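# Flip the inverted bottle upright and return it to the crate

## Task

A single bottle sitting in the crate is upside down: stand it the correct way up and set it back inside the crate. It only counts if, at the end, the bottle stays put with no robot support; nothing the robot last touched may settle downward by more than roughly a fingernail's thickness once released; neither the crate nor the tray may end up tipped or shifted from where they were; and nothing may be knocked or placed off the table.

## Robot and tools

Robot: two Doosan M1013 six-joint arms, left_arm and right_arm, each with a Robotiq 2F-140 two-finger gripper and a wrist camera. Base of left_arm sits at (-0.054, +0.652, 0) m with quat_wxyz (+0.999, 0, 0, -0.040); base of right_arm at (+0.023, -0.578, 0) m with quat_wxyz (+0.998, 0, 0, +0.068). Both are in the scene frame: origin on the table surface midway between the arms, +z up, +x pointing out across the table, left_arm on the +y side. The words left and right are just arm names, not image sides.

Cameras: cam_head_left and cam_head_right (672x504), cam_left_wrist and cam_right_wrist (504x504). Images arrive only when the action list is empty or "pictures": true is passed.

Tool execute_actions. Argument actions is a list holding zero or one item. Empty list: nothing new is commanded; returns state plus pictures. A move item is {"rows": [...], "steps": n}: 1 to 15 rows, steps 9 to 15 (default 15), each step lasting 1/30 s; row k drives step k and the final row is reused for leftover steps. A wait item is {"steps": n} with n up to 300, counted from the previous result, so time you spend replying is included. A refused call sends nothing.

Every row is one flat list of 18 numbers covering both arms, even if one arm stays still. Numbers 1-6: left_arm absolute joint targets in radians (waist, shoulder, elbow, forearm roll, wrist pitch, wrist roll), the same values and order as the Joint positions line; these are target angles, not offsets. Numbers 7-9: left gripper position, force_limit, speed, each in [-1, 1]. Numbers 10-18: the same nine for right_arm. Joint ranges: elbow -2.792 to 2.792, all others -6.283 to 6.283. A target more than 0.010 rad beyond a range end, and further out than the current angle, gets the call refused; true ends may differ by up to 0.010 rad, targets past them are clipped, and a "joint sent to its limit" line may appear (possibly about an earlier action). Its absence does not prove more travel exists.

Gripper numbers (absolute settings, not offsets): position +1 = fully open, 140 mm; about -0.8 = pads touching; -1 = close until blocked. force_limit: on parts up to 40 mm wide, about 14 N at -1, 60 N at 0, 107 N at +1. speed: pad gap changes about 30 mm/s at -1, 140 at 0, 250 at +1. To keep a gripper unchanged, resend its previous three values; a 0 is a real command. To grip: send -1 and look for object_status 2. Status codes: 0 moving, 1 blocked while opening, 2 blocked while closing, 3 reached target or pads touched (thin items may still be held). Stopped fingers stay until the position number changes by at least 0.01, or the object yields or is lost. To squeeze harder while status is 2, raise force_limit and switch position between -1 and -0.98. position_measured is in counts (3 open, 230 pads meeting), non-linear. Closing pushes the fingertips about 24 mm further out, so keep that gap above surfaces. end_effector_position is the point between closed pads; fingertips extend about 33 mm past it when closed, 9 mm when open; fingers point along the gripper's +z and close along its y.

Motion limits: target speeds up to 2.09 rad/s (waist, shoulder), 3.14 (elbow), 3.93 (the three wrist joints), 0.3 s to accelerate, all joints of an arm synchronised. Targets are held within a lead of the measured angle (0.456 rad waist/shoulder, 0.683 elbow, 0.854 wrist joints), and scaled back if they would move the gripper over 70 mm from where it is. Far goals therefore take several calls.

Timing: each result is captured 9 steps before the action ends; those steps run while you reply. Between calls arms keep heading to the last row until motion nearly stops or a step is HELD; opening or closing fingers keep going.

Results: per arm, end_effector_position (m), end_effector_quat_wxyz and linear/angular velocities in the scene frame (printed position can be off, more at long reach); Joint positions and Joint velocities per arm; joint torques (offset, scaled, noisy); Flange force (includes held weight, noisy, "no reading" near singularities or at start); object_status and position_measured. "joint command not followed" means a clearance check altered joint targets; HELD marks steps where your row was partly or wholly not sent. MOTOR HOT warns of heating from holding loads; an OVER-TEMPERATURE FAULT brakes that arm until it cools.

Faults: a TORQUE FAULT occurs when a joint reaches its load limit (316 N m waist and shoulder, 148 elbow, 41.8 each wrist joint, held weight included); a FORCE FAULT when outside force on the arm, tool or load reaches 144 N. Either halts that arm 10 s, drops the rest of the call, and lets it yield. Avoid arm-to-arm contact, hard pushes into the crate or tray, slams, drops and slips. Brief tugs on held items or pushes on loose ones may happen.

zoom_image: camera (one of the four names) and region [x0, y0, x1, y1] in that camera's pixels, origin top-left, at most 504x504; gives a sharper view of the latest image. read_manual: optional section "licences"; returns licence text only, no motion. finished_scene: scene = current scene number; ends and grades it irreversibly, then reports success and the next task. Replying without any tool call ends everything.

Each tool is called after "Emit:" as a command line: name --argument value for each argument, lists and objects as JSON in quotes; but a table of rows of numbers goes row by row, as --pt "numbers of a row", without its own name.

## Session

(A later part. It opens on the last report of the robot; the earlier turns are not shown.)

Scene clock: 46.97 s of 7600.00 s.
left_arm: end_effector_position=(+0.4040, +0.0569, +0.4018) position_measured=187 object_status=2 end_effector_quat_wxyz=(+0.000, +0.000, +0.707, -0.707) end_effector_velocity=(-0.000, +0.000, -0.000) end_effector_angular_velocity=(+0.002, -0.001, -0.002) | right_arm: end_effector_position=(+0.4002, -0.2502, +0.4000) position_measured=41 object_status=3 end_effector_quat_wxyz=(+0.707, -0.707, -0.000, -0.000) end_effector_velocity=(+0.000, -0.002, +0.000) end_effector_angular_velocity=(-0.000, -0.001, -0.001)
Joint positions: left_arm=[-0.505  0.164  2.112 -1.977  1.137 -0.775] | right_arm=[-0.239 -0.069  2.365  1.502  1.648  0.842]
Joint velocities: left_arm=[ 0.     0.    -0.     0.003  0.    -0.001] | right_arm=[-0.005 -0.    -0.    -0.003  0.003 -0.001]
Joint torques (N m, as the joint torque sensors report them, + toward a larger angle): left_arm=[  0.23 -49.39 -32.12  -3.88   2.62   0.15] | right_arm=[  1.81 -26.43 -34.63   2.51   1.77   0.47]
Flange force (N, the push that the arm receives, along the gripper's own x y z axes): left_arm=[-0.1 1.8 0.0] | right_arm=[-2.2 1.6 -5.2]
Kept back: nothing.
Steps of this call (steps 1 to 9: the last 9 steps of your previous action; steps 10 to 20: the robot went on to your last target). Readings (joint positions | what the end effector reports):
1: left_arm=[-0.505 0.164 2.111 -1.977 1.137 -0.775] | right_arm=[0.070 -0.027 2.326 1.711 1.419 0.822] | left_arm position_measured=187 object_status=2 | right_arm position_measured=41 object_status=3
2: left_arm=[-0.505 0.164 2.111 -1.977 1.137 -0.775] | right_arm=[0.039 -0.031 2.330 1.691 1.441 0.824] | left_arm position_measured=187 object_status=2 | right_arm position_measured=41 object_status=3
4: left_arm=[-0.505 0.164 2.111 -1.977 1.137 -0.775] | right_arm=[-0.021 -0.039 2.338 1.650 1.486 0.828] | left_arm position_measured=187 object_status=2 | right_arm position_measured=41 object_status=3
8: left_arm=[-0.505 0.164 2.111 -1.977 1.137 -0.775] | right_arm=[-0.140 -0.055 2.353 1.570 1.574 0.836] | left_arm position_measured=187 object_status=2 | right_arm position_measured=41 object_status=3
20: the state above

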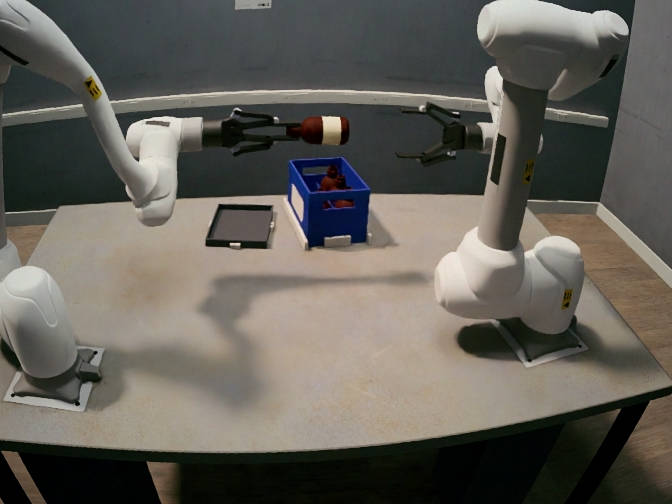

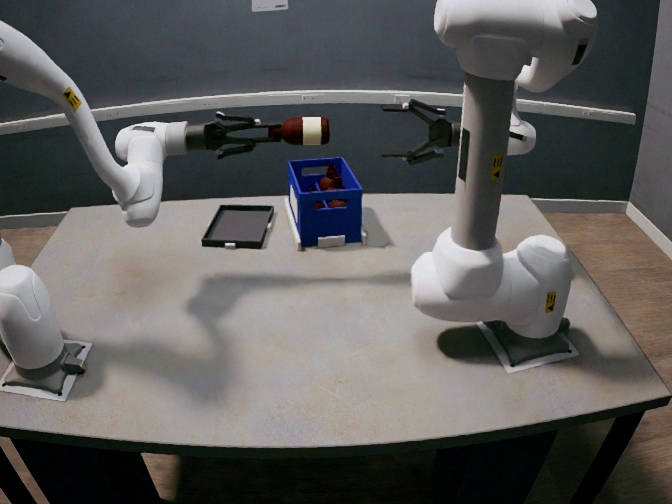

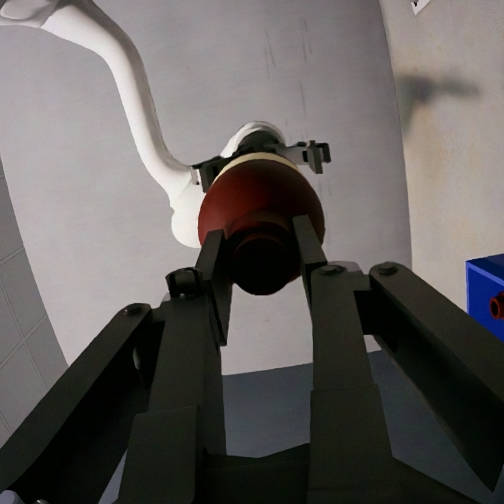

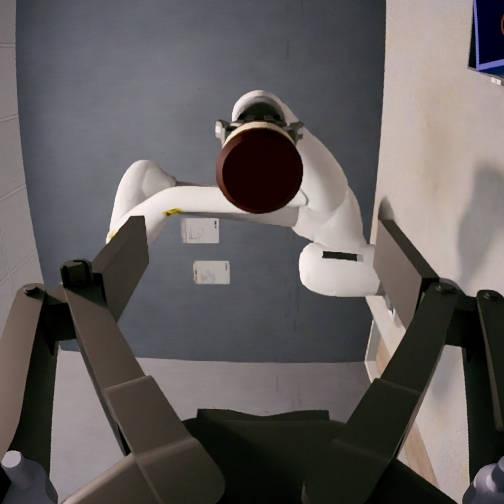

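Emit:
execute_actions --actions '[{"rows": [[-0.63,0.206,1.69,-0.99,1.38,-1.15,-1,0.9,-0.6, -0.2396,-0.0689,2.3655,1.5019,1.6482,0.842,0.7,0.6,-0.3]], "steps": 15}]'

Emit:
execute_actions --actions '[{"rows": [[-0.7519,0.248,1.2709,0,1.6227,-1.5,-1,0.9,-0.6, -0.2396,-0.0689,2.3655,1.5019,1.6482,0.842,0.7,0.6,-0.3]], "steps": 15}]'

Emit:
execute_actions --actions '[{"steps": 25}]'

Emit:
execute_actions --actions '[{"rows": [[-0.7221,0.8677,0.3958,0,1.8781,-0.12,-1,0.9,-0.6, -0.2396,-0.0689,2.3655,1.5019,1.6482,0.842,0.7,0.6,-0.3]], "steps": 15}]'

Emit:
execute_actions --actions '[{"steps": 45}]' --pictures true

Scene clock: 49.73 s of 7600.00 s.
left_arm: end_effector_position=(+0.3688, +0.0330, +0.4176) position_measured=187 object_status=2 end_effector_quat_wxyz=(-0.037, +0.079, +0.720, -0.689) end_effector_velocity=(-0.344, -0.186, +0.105) end_effector_angular_velocity=(+0.561, -0.638, -1.593) | right_arm: end_effector_position=(+0.4002, -0.2503, +0.4000) position_measured=41 object_status=3 end_effector_quat_wxyz=(+0.707, -0.707, -0.000, -0.000) end_effector_velocity=(-0.000, -0.000, -0.001) end_effector_angular_velocity=(-0.000, +0.002, +0.000)
Joint positions: left_arm=[-0.53   0.173  2.029 -1.806  1.184 -0.848] | right_arm=[-0.24  -0.069  2.366  1.502  1.648  0.842]
Joint velocities: left_arm=[-0.241  0.079 -0.813  1.732  0.465 -0.711] | right_arm=[-0.     0.001  0.001 -0.    -0.     0.   ]
Joint torques (N m, as the joint torque sensors report them, + toward a larger angle): left_arm=[  1.55 -53.47 -32.22  -3.63   2.49   0.51] | right_arm=[  1.42 -26.8  -35.29   2.21   1.88   0.42]
Flange force (N, the push that the arm receives, along the gripper's own x y z axes): left_arm=[-3.9 0.4 3.9] | right_arm=[-2.1 3.4 -3.7]
Steps of this call (steps 1 to 15: the robot went on to your last target; steps 16 to 77: nothing new was sent; steps 78 to 83: the first 6 steps of this action). Readings (joint positions | what the end effector reports):
78: left_arm=[-0.505 0.165 2.111 -1.976 1.137 -0.775] | right_arm=[-0.240 -0.069 2.366 1.502 1.648 0.842] | left_arm position_measured=187 object_status=2 | right_arm position_measured=41 object_status=3
79: left_arm=[-0.506 0.165 2.108 -1.969 1.137 -0.778] | right_arm=[-0.240 -0.069 2.366 1.502 1.648 0.842] | left_arm position_measured=187 object_status=2 | right_arm position_measured=41 object_status=3
81: left_arm=[-0.514 0.168 2.081 -1.913 1.154 -0.802] | right_arm=[-0.240 -0.069 2.366 1.502 1.648 0.842] | left_arm position_measured=187 object_status=2 | right_arm position_measured=41 object_status=3
83: the state above

Scene clock: 50.23 s of 7600.00 s.
left_arm: end_effector_position=(+0.3081, +0.0594, +0.3956) position_measured=187 object_status=2 end_effector_quat_wxyz=(-0.119, +0.421, +0.833, -0.338) end_effector_velocity=(+0.242, +0.189, +0.043) end_effector_angular_velocity=(+1.528, -1.328, -0.505) | right_arm: end_effector_position=(+0.4002, -0.2503, +0.4000) position_measured=41 object_status=3 end_effector_quat_wxyz=(+0.707, -0.707, -0.000, -0.000) end_effector_velocity=(+0.000, -0.000, +0.000) end_effector_angular_velocity=(-0.000, -0.001, -0.000)
Joint positions: left_arm=[-0.668  0.219  1.559 -0.738  1.456 -1.26 ] | right_arm=[-0.24  -0.069  2.366  1.502  1.648  0.842]
Joint velocities: left_arm=[-0.298  0.1   -1.023  2.118  0.588 -0.829] | right_arm=[-0.    -0.    -0.001  0.    -0.     0.   ]
Joint torques (N m, as the joint torque sensors report them, + toward a larger angle): left_arm=[  6.87 -58.52 -26.9   -0.22   0.29  -0.13] | right_arm=[  1.22 -26.34 -35.2    2.28   1.84   0.53]
Flange force (N, the push that the arm receives, along the gripper's own x y z axes): left_arm=[-0.9 1.3 1.6] | right_arm=[-2.9 2.6 -3.2]
Steps of this call (steps 1 to 9: the last 9 steps of your previous action; steps 10 to 15: the first 6 steps of this action). Readings (joint positions | what the end effector reports):
10: left_arm=[-0.618 0.202 1.731 -1.090 1.356 -1.113] | right_arm=[-0.240 -0.069 2.366 1.502 1.648 0.842] | left_arm position_measured=187 object_status=2 | right_arm position_measured=41 object_status=3
11: left_arm=[-0.625 0.204 1.708 -1.037 1.369 -1.134] | right_arm=[-0.240 -0.069 2.366 1.502 1.648 0.842] | left_arm position_measured=187 object_status=2 | right_arm position_measured=41 object_status=3
13: left_arm=[-0.645 0.211 1.640 -0.891 1.409 -1.193] | right_arm=[-0.240 -0.069 2.366 1.502 1.648 0.842] | left_arm position_measured=187 object_status=2 | right_arm position_measured=41 object_status=3
15: the state above

Scene clock: 51.07 s of 7600.00 s.
left_arm: end_effector_position=(+0.4494, +0.1500, +0.4499) position_measured=187 object_status=2 end_effector_quat_wxyz=(-0.000, +0.436, +0.900, -0.000) end_effector_velocity=(+0.001, +0.001, +0.001) end_effector_angular_velocity=(+0.001, -0.004, +0.001) | right_arm: end_effector_position=(+0.4002, -0.2503, +0.4000) position_measured=41 object_status=3 end_effector_quat_wxyz=(+0.707, -0.707, -0.000, -0.000) end_effector_velocity=(-0.001, +0.000, -0.000) end_effector_angular_velocity=(+0.001, +0.002, +0.000)
Joint positions: left_arm=[-0.752  0.248  1.271 -0.     1.623 -1.5  ] | right_arm=[-0.24  -0.069  2.366  1.502  1.648  0.842]
Joint velocities: left_arm=[-0.    -0.001 -0.002  0.003  0.    -0.001] | right_arm=[-0.    -0.     0.001  0.     0.001  0.001]
Joint torques (N m, as the joint torque sensors report them, + toward a larger angle): left_arm=[  0.7  -69.68 -42.34   4.66   0.19   0.19] | right_arm=[  0.6  -25.66 -34.91   2.25   1.92   0.52]
Flange force (N, the push that the arm receives, along the gripper's own x y z axes): left_arm=[-2.8 -0.8 1.3] | right_arm=[-3.7 1.2 -1.4]
Kept back: nothing.
Steps of this call (steps 1 to 9: the last 9 steps of your previous action; steps 10 to 25: the robot went on to your last target). Readings (joint positions | what the end effector reports):
1: left_arm=[-0.677 0.222 1.528 -0.669 1.474 -1.285] | right_arm=[-0.240 -0.069 2.366 1.502 1.648 0.842] | left_arm position_measured=187 object_status=2 | right_arm position_measured=41 object_status=3
2: left_arm=[-0.685 0.225 1.503 -0.605 1.488 -1.306] | right_arm=[-0.240 -0.069 2.366 1.502 1.648 0.842] | left_arm position_measured=187 object_status=2 | right_arm position_measured=41 object_status=3
4: left_arm=[-0.697 0.229 1.459 -0.491 1.514 -1.343] | right_arm=[-0.240 -0.069 2.366 1.502 1.648 0.842] | left_arm position_measured=187 object_status=2 | right_arm position_measured=41 object_status=3
8: left_arm=[-0.720 0.237 1.382 -0.290 1.558 -1.407] | right_arm=[-0.240 -0.069 2.366 1.502 1.648 0.842] | left_arm position_measured=187 object_status=2 | right_arm position_measured=41 object_status=3
25: the state above

Scene clock: 51.27 s of 7600.00 s.
left_arm: end_effector_position=(+0.4840, +0.1181, +0.4585) position_measured=187 object_status=2 end_effector_quat_wxyz=(-0.002, +0.504, +0.864, +0.001) end_effector_velocity=(+0.297, -0.280, +0.040) end_effector_angular_velocity=(+0.024, +0.029, -1.320) | right_arm: end_effector_position=(+0.4002, -0.2503, +0.4000) position_measured=41 object_status=3 end_effector_quat_wxyz=(+0.707, -0.707, -0.000, -0.000) end_effector_velocity=(+0.000, -0.000, -0.000) end_effector_angular_velocity=(-0.000, -0.000, -0.000)
Joint positions: left_arm=[-0.747  0.332  1.144 -0.     1.669 -1.342] | right_arm=[-0.24  -0.069  2.366  1.502  1.648  0.842]
Joint velocities: left_arm=[ 0.038  0.748 -1.093  0.001  0.382  1.358] | right_arm=[-0.     0.     0.    -0.001 -0.    -0.001]
Joint torques (N m, as the joint torque sensors report them, + toward a larger angle): left_arm=[  3.82 -90.08 -42.74   4.2    0.74   0.49] | right_arm=[  1.08 -25.4  -34.6    2.17   1.9    0.51]
Flange force (N, the push that the arm receives, along the gripper's own x y z axes): left_arm=[-7.1 -0.3 5.1] | right_arm=[-3.8 0.2 -2.6]
Steps of this call (steps 1 to 6: the first 6 steps of this action). Readings (joint positions | what the end effector reports):
1: left_arm=[-0.752 0.248 1.271 -0.000 1.623 -1.500] | right_arm=[-0.240 -0.069 2.366 1.502 1.648 0.842] | left_arm position_measured=187 object_status=2 | right_arm position_measured=41 object_status=3
2: left_arm=[-0.752 0.252 1.265 -0.000 1.625 -1.493] | right_arm=[-0.240 -0.069 2.366 1.502 1.648 0.842] | left_arm position_measured=187 object_status=2 | right_arm position_measured=41 object_status=3
4: left_arm=[-0.749 0.281 1.221 -0.000 1.642 -1.437] | right_arm=[-0.240 -0.069 2.366 1.502 1.648 0.842] | left_arm position_measured=187 object_status=2 | right_arm position_measured=41 object_status=3
6: the state above

Scene clock: 52.77 s of 7600.00 s.
left_arm: end_effector_position=(+0.6695, -0.0471, +0.3899) position_measured=187 object_status=2 end_effector_quat_wxyz=(-0.000, +0.903, +0.430, +0.000) end_effector_velocity=(+0.000, +0.000, -0.001) end_effector_angular_velocity=(+0.001, +0.000, +0.001) | right_arm: end_effector_position=(+0.4002, -0.2503, +0.4000) position_measured=41 object_status=3 end_effector_quat_wxyz=(+0.707, -0.707, -0.000, -0.000) end_effector_velocity=(+0.000, +0.000, -0.000) end_effector_angular_velocity=(-0.000, -0.000, -0.001)
Joint positions: left_arm=[-0.722  0.868  0.396  0.     1.878 -0.12 ] | right_arm=[-0.24  -0.069  2.366  1.502  1.648  0.842]
Joint velocities: left_arm=[ 0.     0.     0.     0.001 -0.    -0.   ] | right_arm=[-0.    -0.     0.     0.    -0.001 -0.   ]
Joint torques (N m, as the joint torque sensors report them, + toward a larger angle): left_arm=[   0.52 -122.89  -40.02    4.32    0.13    0.08] | right_arm=[  1.55 -25.42 -35.03   2.25   1.88   0.55]
Flange force (N, the push that the arm receives, along the gripper's own x y z axes): left_arm=no reading | right_arm=[-4.3 1.0 -4.0]
Kept back: nothing.
Steps of this call (steps 1 to 9: the last 9 steps of your previous action; steps 10 to 45: the robot went on to your last target). Readings (joint positions | what the end effector reports):
1: left_arm=[-0.745 0.357 1.108 -0.000 1.681 -1.297] | right_arm=[-0.240 -0.069 2.366 1.502 1.648 0.842] | left_arm position_measured=187 object_status=2 | right_arm position_measured=41 object_status=3
2: left_arm=[-0.744 0.380 1.074 -0.000 1.692 -1.253] | right_arm=[-0.240 -0.069 2.366 1.502 1.648 0.842] | left_arm position_measured=187 object_status=2 | right_arm position_measured=41 object_status=3
4: left_arm=[-0.742 0.425 1.005 -0.000 1.712 -1.167] | right_arm=[-0.240 -0.069 2.366 1.502 1.648 0.842] | left_arm position_measured=187 object_status=2 | right_arm position_measured=41 object_status=3
8: left_arm=[-0.737 0.519 0.874 -0.000 1.748 -0.984] | right_arm=[-0.240 -0.069 2.366 1.502 1.648 0.842] | left_arm position_measured=187 object_status=2 | right_arm position_measured=41 object_status=3
45: the state above
All arms were judged still, so your last target was given up. Only a new action makes them travel on or press farther. Fingers that are still opening or closing keep moving.

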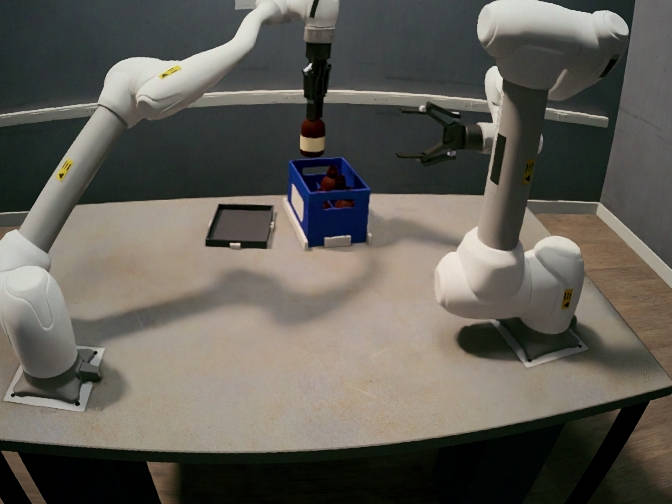

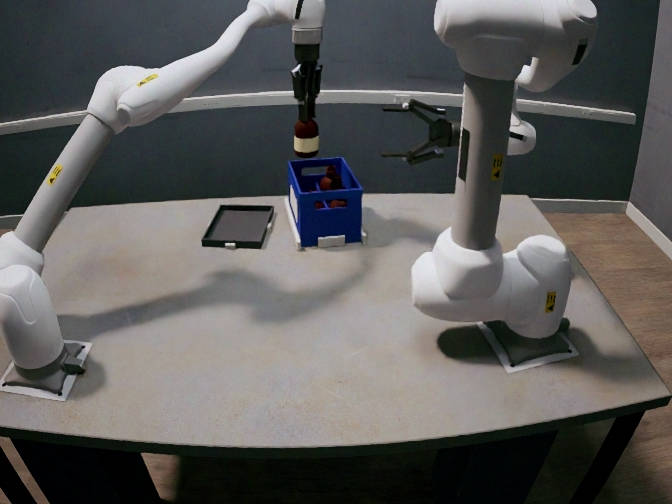

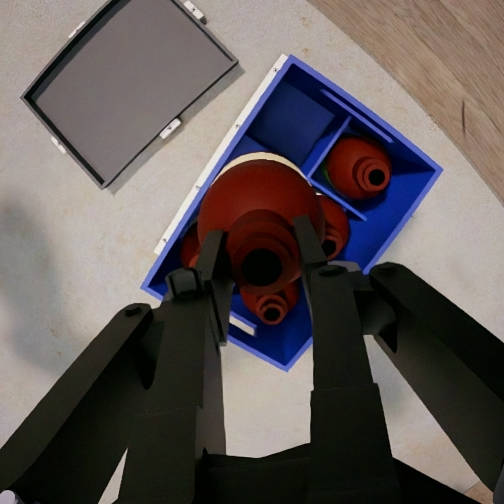

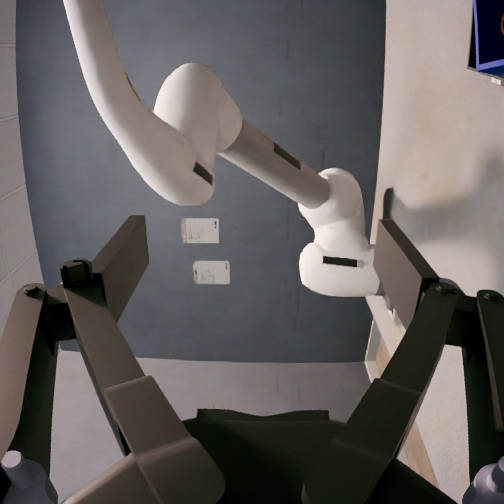

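Emit:
execute_actions --actions '[{"rows": [[-0.7066,0.9309,0.35,0,1.8607,-0.106,-1,0.9,-0.6, -0.2396,-0.0689,2.3655,1.5019,1.6482,0.842,0.7,0.6,-0.3]], "steps": 15}]'

Emit:
execute_actions --actions '[{"steps": 20}]' --pictures true

Emit:
zoom_image --camera "cam_left_wrist" --region '[130, 40, 430, 300]'

Emit:
zoom_image --camera "cam_head_left" --region '[260, 110, 390, 255]'

Scene clock: 54.07 s of 7600.00 s.
left_arm: end_effector_position=(+0.6940, -0.0537, +0.3559) position_measured=187 object_status=2 end_effector_quat_wxyz=(-0.001, +0.903, +0.430, -0.000) end_effector_velocity=(+0.100, -0.025, -0.125) end_effector_angular_velocity=(-0.012, -0.012, +0.008) | right_arm: end_effector_position=(+0.4002, -0.2503, +0.4000) position_measured=41 object_status=3 end_effector_quat_wxyz=(+0.707, -0.707, -0.000, -0.000) end_effector_velocity=(+0.000, -0.000, +0.001) end_effector_angular_velocity=(+0.001, -0.001, -0.001)
Joint positions: left_arm=[-0.709  0.92   0.359 -0.     1.864 -0.109] | right_arm=[-0.24  -0.069  2.366  1.502  1.648  0.842]
Joint velocities: left_arm=[ 0.052  0.205 -0.162  0.    -0.06   0.044] | right_arm=[-0.    -0.001 -0.     0.001  0.     0.001]
Joint torques (N m, as the joint torque sensors report them, + toward a larger angle): left_arm=[  -5.3  -182.71  -61.12    6.1     0.75   -0.25] | right_arm=[  1.35 -25.88 -34.88   2.22   1.87   0.58]
Flange force (N, the push that the arm receives, along the gripper's own x y z axes): left_arm=no reading | right_arm=[-3.8 1.1 -3.4]
Steps of this call (steps 1 to 33: nothing new was sent; steps 34 to 39: the first 6 steps of this action). Readings (joint positions | what the end effector reports):
34: left_arm=[-0.722 0.868 0.396 -0.000 1.878 -0.120] | right_arm=[-0.240 -0.069 2.366 1.502 1.648 0.842] | left_arm position_measured=187 object_status=2 | right_arm position_measured=41 object_status=3
35: left_arm=[-0.721 0.871 0.393 -0.000 1.878 -0.119] | right_arm=[-0.240 -0.069 2.366 1.502 1.648 0.842] | left_arm position_measured=187 object_status=2 | right_arm position_measured=41 object_status=3
37: left_arm=[-0.715 0.897 0.374 -0.000 1.871 -0.113] | right_arm=[-0.240 -0.069 2.366 1.502 1.648 0.842] | left_arm position_measured=187 object_status=2 | right_arm position_measured=41 object_status=3
39: the state above

Scene clock: 54.73 s of 7600.00 s.
left_arm: end_effector_position=(+0.6995, -0.0551, +0.3500) position_measured=187 object_status=2 end_effector_quat_wxyz=(-0.000, +0.903, +0.430, +0.000) end_effector_velocity=(+0.000, -0.001, -0.000) end_effector_angular_velocity=(-0.001, -0.001, -0.001) | right_arm: end_effector_position=(+0.4002, -0.2503, +0.4000) position_measured=41 object_status=3 end_effector_quat_wxyz=(+0.707, -0.707, -0.000, -0.000) end_effector_velocity=(+0.000, -0.000, +0.000) end_effector_angular_velocity=(+0.001, -0.000, +0.000)
Joint positions: left_arm=[-0.707  0.931  0.35   0.     1.861 -0.106] | right_arm=[-0.24  -0.069  2.366  1.502  1.648  0.842]
Joint velocities: left_arm=[-0.     0.001 -0.001 -0.    -0.001  0.   ] | right_arm=[-0.     0.    -0.     0.001  0.001 -0.   ]
Joint torques (N m, as the joint torque sensors report them, + toward a larger angle): left_arm=[  -0.24 -126.69  -40.62    4.08    0.06    0.11] | right_arm=[  1.24 -25.81 -34.98   2.23   1.9    0.54]
Flange force (N, the push that the arm receives, along the gripper's own x y z axes): left_arm=no reading | right_arm=[-3.3 1.6 -3.2]
Kept back: nothing.
Steps of this call (steps 1 to 9: the last 9 steps of your previous action; steps 10 to 20: the robot went on to your last target). Readings (joint positions | what the end effector reports):
1: left_arm=[-0.708 0.925 0.355 -0.000 1.863 -0.107] | right_arm=[-0.240 -0.069 2.366 1.502 1.648 0.842] | left_arm position_measured=187 object_status=2 | right_arm position_measured=41 object_status=3
2: left_arm=[-0.707 0.927 0.353 -0.000 1.862 -0.107] | right_arm=[-0.240 -0.069 2.366 1.502 1.648 0.842] | left_arm position_measured=187 object_status=2 | right_arm position_measured=41 object_status=3
4: left_arm=[-0.707 0.929 0.351 -0.000 1.861 -0.106] | right_arm=[-0.240 -0.069 2.366 1.502 1.648 0.842] | left_arm position_measured=187 object_status=2 | right_arm position_measured=41 object_status=3
8: left_arm=[-0.707 0.931 0.350 0.000 1.861 -0.106] | right_arm=[-0.240 -0.069 2.366 1.502 1.648 0.842] | left_arm position_measured=187 object_status=2 | right_arm position_measured=41 object_status=3
20: the state above

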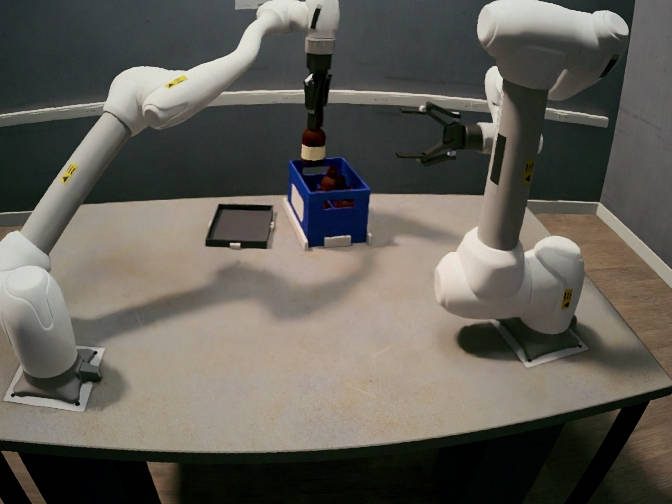

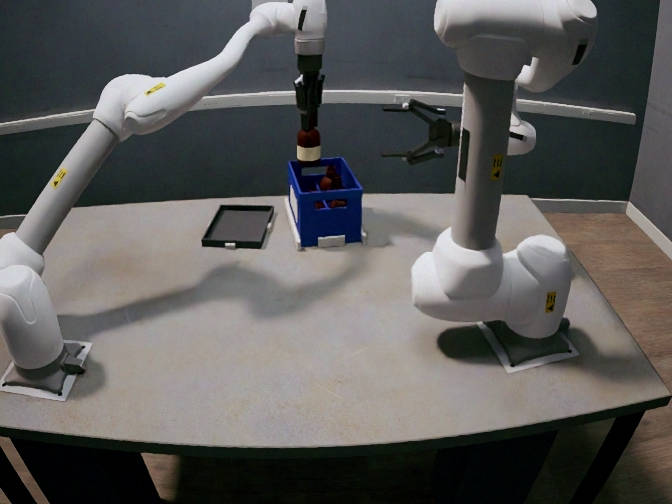

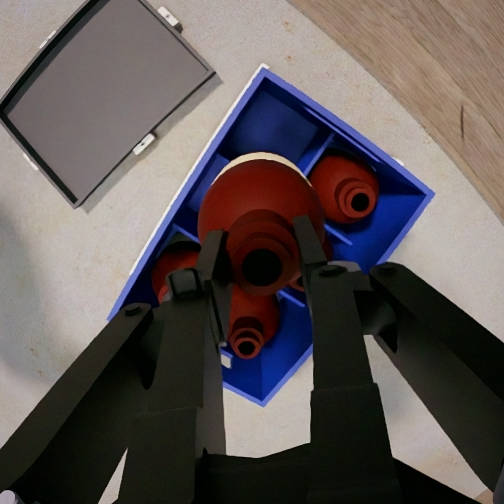

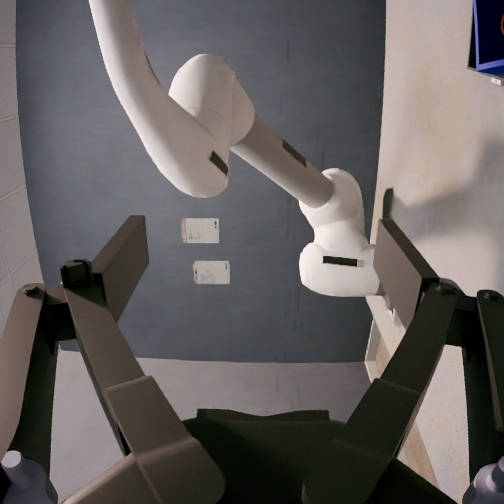

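Region (130, 40, 430, 300) of cam_left_wrist's 504x504 image, scaled by 1.680, with more detail than that image has; it fills the top 437 rows of this view, and the rest is white.

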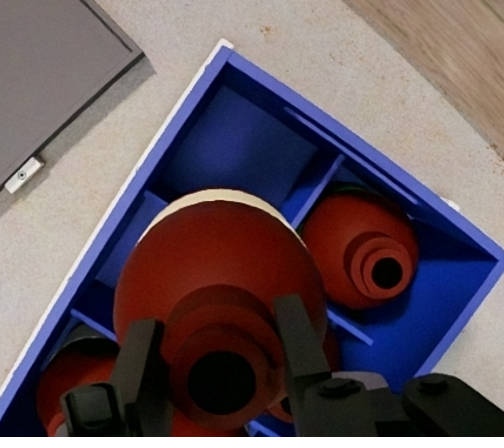

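Region (260, 110, 390, 255) of cam_head_left's 672x504 image, scaled by 3.476, with more detail than that image has; it fills the left 452 columns of this view, and the rest is white.

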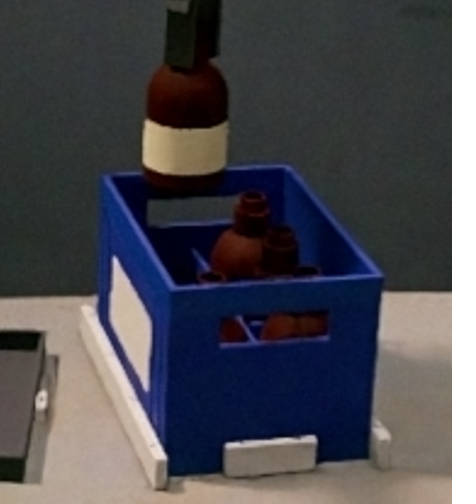

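Emit:
execute_actions --actions '[{"rows": [ [-0.7037,0.9313,0.3651,0,1.8452,-0.103,-1,0.9,-0.6, -0.2396,-0.0689,2.3655,1.5019,1.6482,0.842,0.7,0.6,-0.3], [-0.7037,0.9313,0.3651,0,1.8452,-0.103,-1,0.9,-0.6, -0.2396,-0.0689,2.3655,1.5019,1.6482,0.842,0.7,0.6,-0.3], [-0.7008,0.9316,0.3802,0,1.8298,-0.1,-1,0.9,-0.6, -0.2396,-0.0689,2.3655,1.5019,1.6482,0.842,0.7,0.6,-0.3], [-0.7008,0.9316,0.3802,0,1.8298,-0.1,-1,0.9,-0.6, -0.2396,-0.0689,2.3655,1.5019,1.6482,0.842,0.7,0.6,-0.3], [-0.6979,0.932,0.3953,0,1.8143,-0.097,-1,0.9,-0.6, -0.2396,-0.0689,2.3655,1.5019,1.6482,0.842,0.7,0.6,-0.3], [-0.6979,0.932,0.3953,0,1.8143,-0.097,-1,0.9,-0.6, -0.2396,-0.0689,2.3655,1.5019,1.6482,0.842,0.7,0.6,-0.3], [-0.6951,0.9323,0.4105,0,1.7988,-0.095,-1,0.9,-0.6, -0.2396,-0.0689,2.3655,1.5019,1.6482,0.842,0.7,0.6,-0.3], [-0.6951,0.9323,0.4105,0,1.7988,-0.095,-1,0.9,-0.6, -0.2396,-0.0689,2.3655,1.5019,1.6482,0.842,0.7,0.6,-0.3], [-0.6922,0.9327,0.4256,0,1.7833,-0.092,-1,0.9,-0.6, -0.2396,-0.0689,2.3655,1.5019,1.6482,0.842,0.7,0.6,-0.3], [-0.6922,0.9327,0.4256,0,1.7833,-0.092,-1,0.9,-0.6, -0.2396,-0.0689,2.3655,1.5019,1.6482,0.842,0.7,0.6,-0.3], [-0.6893,0.933,0.4407,0,1.7679,-0.089,-1,0.9,-0.6, -0.2396,-0.0689,2.3655,1.5019,1.6482,0.842,0.7,0.6,-0.3], [-0.6893,0.933,0.4407,0,1.7679,-0.089,-1,0.9,-0.6, -0.2396,-0.0689,2.3655,1.5019,1.6482,0.842,0.7,0.6,-0.3], [-0.6864,0.9334,0.4558,0,1.7524,-0.086,-1,0.9,-0.6, -0.2396,-0.0689,2.3655,1.5019,1.6482,0.842,0.7,0.6,-0.3] ], "steps": 15}]'

Emit:
execute_actions --actions '[{"steps": 20}]' --pictures true

Emit:
zoom_image --camera "cam_left_wrist" --region '[130, 40, 430, 300]'

Scene clock: 56.37 s of 7600.00 s.
left_arm: end_effector_position=(+0.7060, -0.0544, +0.3357) position_measured=187 object_status=2 end_effector_quat_wxyz=(+0.000, +0.903, +0.430, +0.000) end_effector_velocity=(+0.051, +0.006, -0.117) end_effector_angular_velocity=(-0.003, -0.003, -0.002) | right_arm: end_effector_position=(+0.4002, -0.2503, +0.4000) position_measured=41 object_status=3 end_effector_quat_wxyz=(+0.707, -0.707, -0.000, -0.000) end_effector_velocity=(-0.000, +0.000, -0.001) end_effector_angular_velocity=(+0.000, +0.002, +0.000)
Joint positions: left_arm=[-0.702  0.931  0.375  0.     1.834 -0.101] | right_arm=[-0.24  -0.069  2.366  1.502  1.648  0.842]
Joint velocities: left_arm=[ 0.039  0.003  0.21   0.    -0.218  0.041] | right_arm=[ 0.     0.001  0.001  0.     0.    -0.   ]
Joint torques (N m, as the joint torque sensors report them, + toward a larger angle): left_arm=[   4.01 -126.87  -39.67    4.02   -0.65   -0.25] | right_arm=[  1.51 -26.33 -35.19   2.27   1.84   0.49]
Flange force (N, the push that the arm receives, along the gripper's own x y z axes): left_arm=no reading | right_arm=[-3.2 2.2 -3.9]
Steps of this call (steps 1 to 15: the robot went on to your last target; steps 16 to 43: nothing new was sent; steps 44 to 49: the first 6 steps of this action). Readings (joint positions | what the end effector reports):
44: left_arm=[-0.707 0.931 0.350 0.000 1.861 -0.106] | right_arm=[-0.240 -0.069 2.366 1.502 1.648 0.842] | left_arm position_measured=187 object_status=2 | right_arm position_measured=41 object_status=3
45: left_arm=[-0.706 0.931 0.353 0.000 1.857 -0.105] | right_arm=[-0.240 -0.069 2.366 1.502 1.648 0.842] | left_arm position_measured=187 object_status=2 | right_arm position_measured=41 object_status=3
47: left_arm=[-0.704 0.931 0.363 0.000 1.847 -0.103] | right_arm=[-0.240 -0.069 2.366 1.502 1.648 0.842] | left_arm position_measured=187 object_status=2 | right_arm position_measured=41 object_status=3
49: the state above

Scene clock: 57.03 s of 7600.00 s.
left_arm: end_effector_position=(+0.7244, -0.0502, +0.2899) position_measured=187 object_status=2 end_effector_quat_wxyz=(-0.000, +0.903, +0.431, -0.000) end_effector_velocity=(+0.000, +0.000, -0.001) end_effector_angular_velocity=(-0.002, +0.001, +0.000) | right_arm: end_effector_position=(+0.4002, -0.2503, +0.4000) position_measured=41 object_status=3 end_effector_quat_wxyz=(+0.707, -0.707, -0.000, -0.000) end_effector_velocity=(+0.000, -0.000, -0.000) end_effector_angular_velocity=(+0.001, +0.001, -0.001)
Joint positions: left_arm=[-0.686  0.933  0.456  0.     1.753 -0.086] | right_arm=[-0.24  -0.069  2.366  1.502  1.648  0.842]
Joint velocities: left_arm=[ 0.001 -0.     0.001 -0.002 -0.001  0.   ] | right_arm=[ 0.     0.001  0.     0.001 -0.    -0.   ]
Joint torques (N m, as the joint torque sensors report them, + toward a larger angle): left_arm=[   0.64 -127.94  -40.16    4.32   -0.3     0.22] | right_arm=[  1.76 -26.86 -34.83   2.19   1.81   0.52]
Flange force (N, the push that the arm receives, along the gripper's own x y z axes): left_arm=no reading | right_arm=[-1.5 3.0 -4.7]
Kept back: nothing.
Steps of this call (steps 1 to 9: the last 9 steps of your previous action; steps 10 to 20: the robot went on to your last target). Readings (joint positions | what the end effector reports):
1: left_arm=[-0.700 0.932 0.382 0.000 1.828 -0.100] | right_arm=[-0.240 -0.069 2.366 1.502 1.648 0.842] | left_arm position_measured=187 object_status=2 | right_arm position_measured=41 object_status=3
2: left_arm=[-0.699 0.932 0.389 0.000 1.820 -0.098] | right_arm=[-0.240 -0.069 2.366 1.502 1.648 0.842] | left_arm position_measured=187 object_status=2 | right_arm position_measured=41 object_status=3
4: left_arm=[-0.696 0.932 0.404 0.000 1.805 -0.096] | right_arm=[-0.240 -0.069 2.366 1.502 1.648 0.842] | left_arm position_measured=187 object_status=2 | right_arm position_measured=41 object_status=3
8: left_arm=[-0.691 0.933 0.434 0.000 1.775 -0.090] | right_arm=[-0.240 -0.069 2.366 1.502 1.648 0.842] | left_arm position_measured=187 object_status=2 | right_arm position_measured=41 object_status=3
20: the state above

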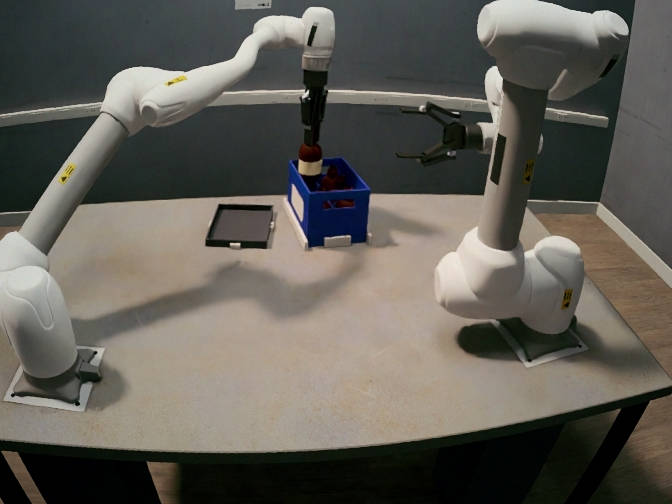

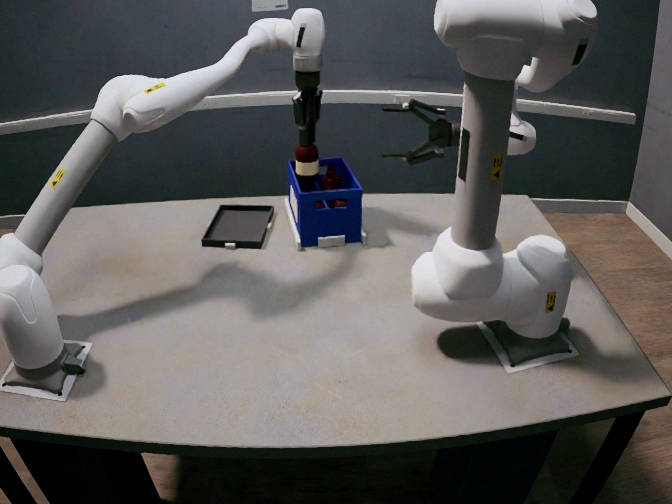

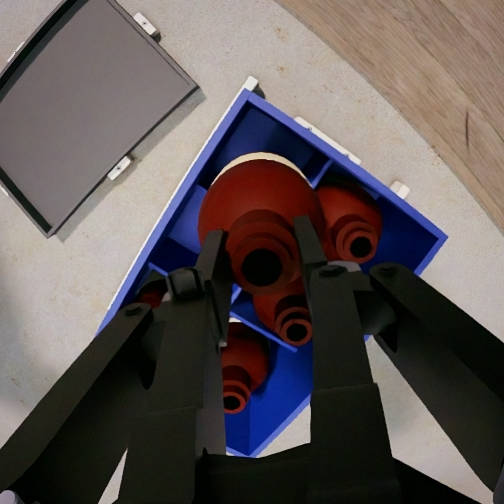

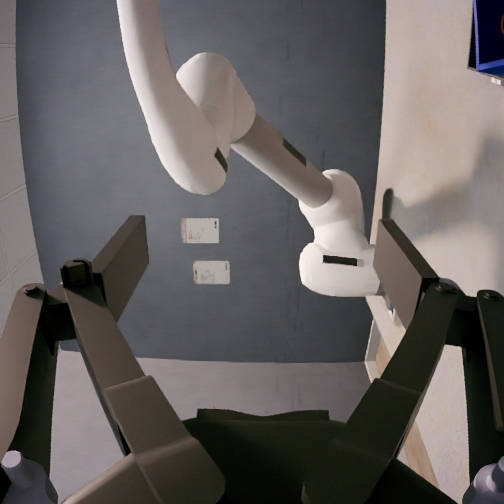

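Region (130, 40, 430, 300) of cam_left_wrist's 504x504 image, scaled by 1.680, with more detail than that image has; it fills the top 437 rows of this view, and the rest is white.

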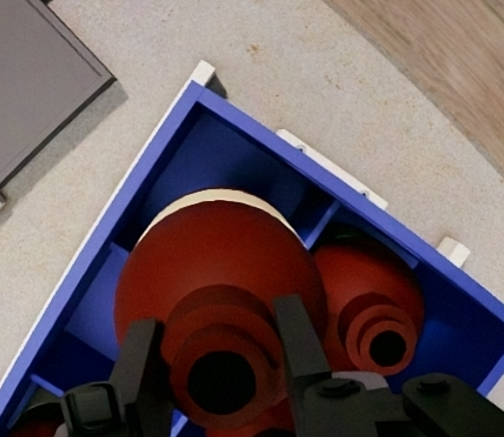

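Emit:
execute_actions --actions '[{"rows": [ [-0.6805,0.9398,0.4482,0,1.7536,-0.08,-1,0.9,-0.6, -0.2396,-0.0689,2.3655,1.5019,1.6482,0.842,0.7,0.6,-0.3], [-0.6805,0.9398,0.4482,0,1.7536,-0.08,-1,0.9,-0.6, -0.2396,-0.0689,2.3655,1.5019,1.6482,0.842,0.7,0.6,-0.3], [-0.6805,0.9398,0.4482,0,1.7536,-0.08,-1,0.9,-0.6, -0.2396,-0.0689,2.3655,1.5019,1.6482,0.842,0.7,0.6,-0.3], [-0.6746,0.9461,0.4406,0,1.7549,-0.074,-1,0.9,-0.6, -0.2396,-0.0689,2.3655,1.5019,1.6482,0.842,0.7,0.6,-0.3], [-0.6746,0.9461,0.4406,0,1.7549,-0.074,-1,0.9,-0.6, -0.2396,-0.0689,2.3655,1.5019,1.6482,0.842,0.7,0.6,-0.3], [-0.6746,0.9461,0.4406,0,1.7549,-0.074,-1,0.9,-0.6, -0.2396,-0.0689,2.3655,1.5019,1.6482,0.842,0.7,0.6,-0.3], [-0.6746,0.9461,0.4406,0,1.7549,-0.074,-1,0.9,-0.6, -0.2396,-0.0689,2.3655,1.5019,1.6482,0.842,0.7,0.6,-0.3], [-0.6746,0.9413,0.4655,0,1.7348,-0.074,-1,0.9,-0.6, -0.2396,-0.0689,2.3655,1.5019,1.6482,0.842,0.7,0.6,-0.3], [-0.6746,0.9413,0.4655,0,1.7348,-0.074,-1,0.9,-0.6, -0.2396,-0.0689,2.3655,1.5019,1.6482,0.842,0.7,0.6,-0.3], [-0.6746,0.9368,0.49,0,1.7148,-0.074,-1,0.9,-0.6, -0.2396,-0.0689,2.3655,1.5019,1.6482,0.842,0.7,0.6,-0.3], [-0.6746,0.9368,0.49,0,1.7148,-0.074,-1,0.9,-0.6, -0.2396,-0.0689,2.3655,1.5019,1.6482,0.842,0.7,0.6,-0.3], [-0.6746,0.9326,0.5137,0,1.6953,-0.074,-1,0.9,-0.6, -0.2396,-0.0689,2.3655,1.5019,1.6482,0.842,0.7,0.6,-0.3], [-0.6746,0.9326,0.5137,0,1.6953,-0.074,-1,0.9,-0.6, -0.2396,-0.0689,2.3655,1.5019,1.6482,0.842,0.7,0.6,-0.3], [-0.6746,0.9288,0.5367,0,1.6761,-0.074,-1,0.9,-0.6, -0.2396,-0.0689,2.3655,1.5019,1.6482,0.842,0.7,0.6,-0.3] ], "steps": 15}]'

Emit:
execute_actions --actions '[{"steps": 20}]' --pictures true

Emit:
zoom_image --camera "cam_left_wrist" --region '[130, 40, 430, 300]'

Scene clock: 59.63 s of 7600.00 s.
left_arm: end_effector_position=(+0.7323, -0.0461, +0.2866) position_measured=187 object_status=2 end_effector_quat_wxyz=(+0.000, +0.903, +0.431, +0.000) end_effector_velocity=(+0.053, +0.035, -0.028) end_effector_angular_velocity=(+0.010, +0.011, +0.010) | right_arm: end_effector_position=(+0.4002, -0.2503, +0.4000) position_measured=41 object_status=3 end_effector_quat_wxyz=(+0.707, -0.707, -0.000, -0.000) end_effector_velocity=(+0.000, +0.000, +0.001) end_effector_angular_velocity=(+0.000, -0.001, +0.001)
Joint positions: left_arm=[-0.678  0.942  0.446 -0.     1.753 -0.078] | right_arm=[-0.24  -0.069  2.366  1.502  1.648  0.842]
Joint velocities: left_arm=[ 0.059  0.059 -0.062 -0.     0.018  0.048] | right_arm=[ 0.    -0.    -0.001 -0.     0.001  0.   ]
Joint torques (N m, as the joint torque sensors report them, + toward a larger angle): left_arm=[  -3.33 -127.31  -40.11    4.19    0.16   -0.12] | right_arm=[  1.49 -25.94 -35.05   2.33   1.91   0.53]
Flange force (N, the push that the arm receives, along the gripper's own x y z axes): left_arm=no reading | right_arm=[-3.6 1.4 -3.9]
Steps of this call (steps 1 to 15: the robot went on to your last target; steps 16 to 72: nothing new was sent; steps 73 to 78: the first 6 steps of this action). Readings (joint positions | what the end effector reports):
73: left_arm=[-0.686 0.933 0.456 -0.000 1.752 -0.086] | right_arm=[-0.240 -0.069 2.366 1.502 1.648 0.842] | left_arm position_measured=187 object_status=2 | right_arm position_measured=41 object_status=3
74: left_arm=[-0.685 0.935 0.454 -0.000 1.752 -0.084] | right_arm=[-0.240 -0.069 2.366 1.502 1.648 0.842] | left_arm position_measured=187 object_status=2 | right_arm position_measured=41 object_status=3
76: left_arm=[-0.682 0.938 0.451 -0.000 1.752 -0.082] | right_arm=[-0.240 -0.069 2.366 1.502 1.648 0.842] | left_arm position_measured=187 object_status=2 | right_arm position_measured=41 object_status=3
78: the state above

Scene clock: 60.30 s of 7600.00 s.
left_arm: end_effector_position=(+0.7359, -0.0439, +0.2501) position_measured=187 object_status=2 end_effector_quat_wxyz=(+0.000, +0.903, +0.430, +0.000) end_effector_velocity=(-0.000, +0.000, -0.002) end_effector_angular_velocity=(+0.000, +0.002, +0.002) | right_arm: end_effector_position=(+0.4002, -0.2503, +0.4000) position_measured=41 object_status=3 end_effector_quat_wxyz=(+0.707, -0.707, -0.000, -0.000) end_effector_velocity=(+0.000, +0.000, -0.001) end_effector_angular_velocity=(-0.000, +0.001, -0.000)
Joint positions: left_arm=[-0.675  0.929  0.536 -0.     1.676 -0.074] | right_arm=[-0.24  -0.069  2.366  1.502  1.648  0.842]
Joint velocities: left_arm=[ 0.    -0.     0.005 -0.001 -0.003 -0.001] | right_arm=[ 0.     0.001  0.001 -0.    -0.001 -0.001]
Joint torques (N m, as the joint torque sensors report them, + toward a larger angle): left_arm=[  -0.28 -128.73  -42.74    4.36   -0.15    0.12] | right_arm=[  0.36 -26.26 -34.83   2.26   1.9    0.39]
Flange force (N, the push that the arm receives, along the gripper's own x y z axes): left_arm=no reading | right_arm=[-2.1 2.1 -0.8]
Kept back: nothing.
Steps of this call (steps 1 to 9: the last 9 steps of your previous action; steps 10 to 20: the robot went on to your last target). Readings (joint positions | what the end effector reports):
1: left_arm=[-0.677 0.944 0.444 -0.000 1.754 -0.076] | right_arm=[-0.240 -0.069 2.366 1.502 1.648 0.842] | left_arm position_measured=187 object_status=2 | right_arm position_measured=41 object_status=3
2: left_arm=[-0.676 0.944 0.443 -0.000 1.754 -0.076] | right_arm=[-0.240 -0.069 2.366 1.502 1.648 0.842] | left_arm position_measured=187 object_status=2 | right_arm position_measured=41 object_status=3
4: left_arm=[-0.675 0.943 0.453 -0.000 1.746 -0.075] | right_arm=[-0.240 -0.069 2.366 1.502 1.648 0.842] | left_arm position_measured=187 object_status=2 | right_arm position_measured=41 object_status=3
8: left_arm=[-0.675 0.937 0.491 -0.000 1.714 -0.074] | right_arm=[-0.240 -0.069 2.366 1.502 1.648 0.842] | left_arm position_measured=187 object_status=2 | right_arm position_measured=41 object_status=3
20: the state above

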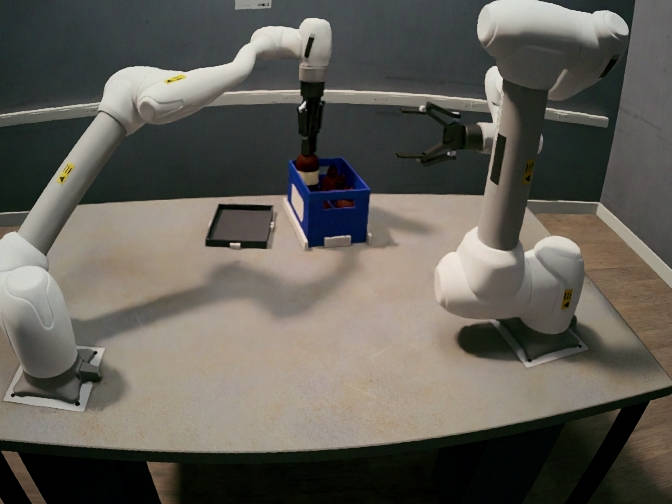

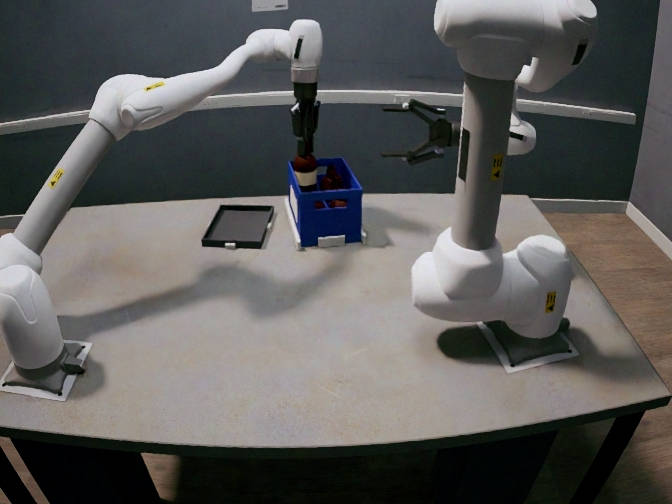

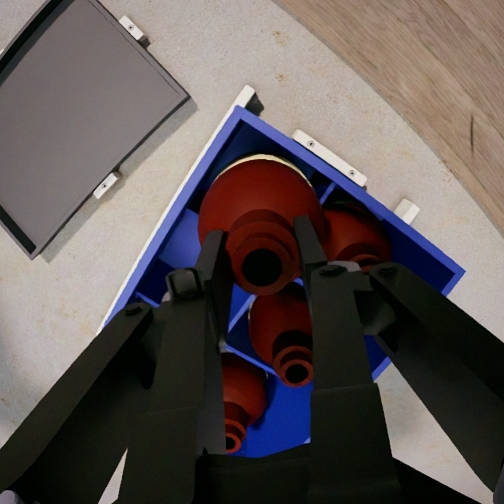

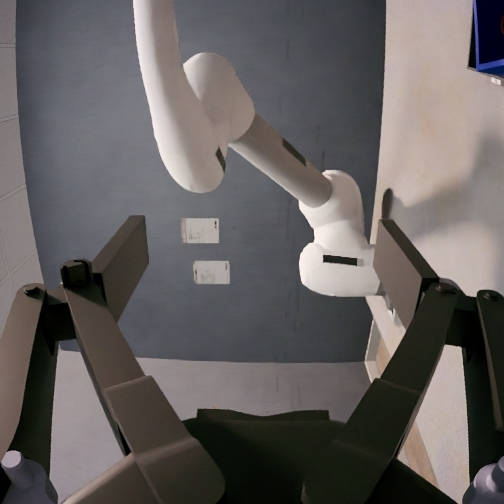

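Region (130, 40, 430, 300) of cam_left_wrist's 504x504 image, scaled by 1.680, with more detail than that image has; it fills the top 437 rows of this view, and the rest is white.

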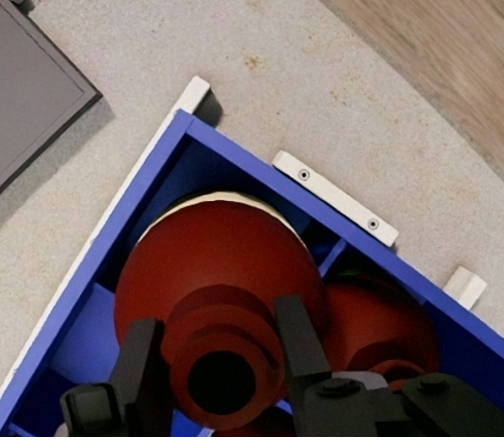

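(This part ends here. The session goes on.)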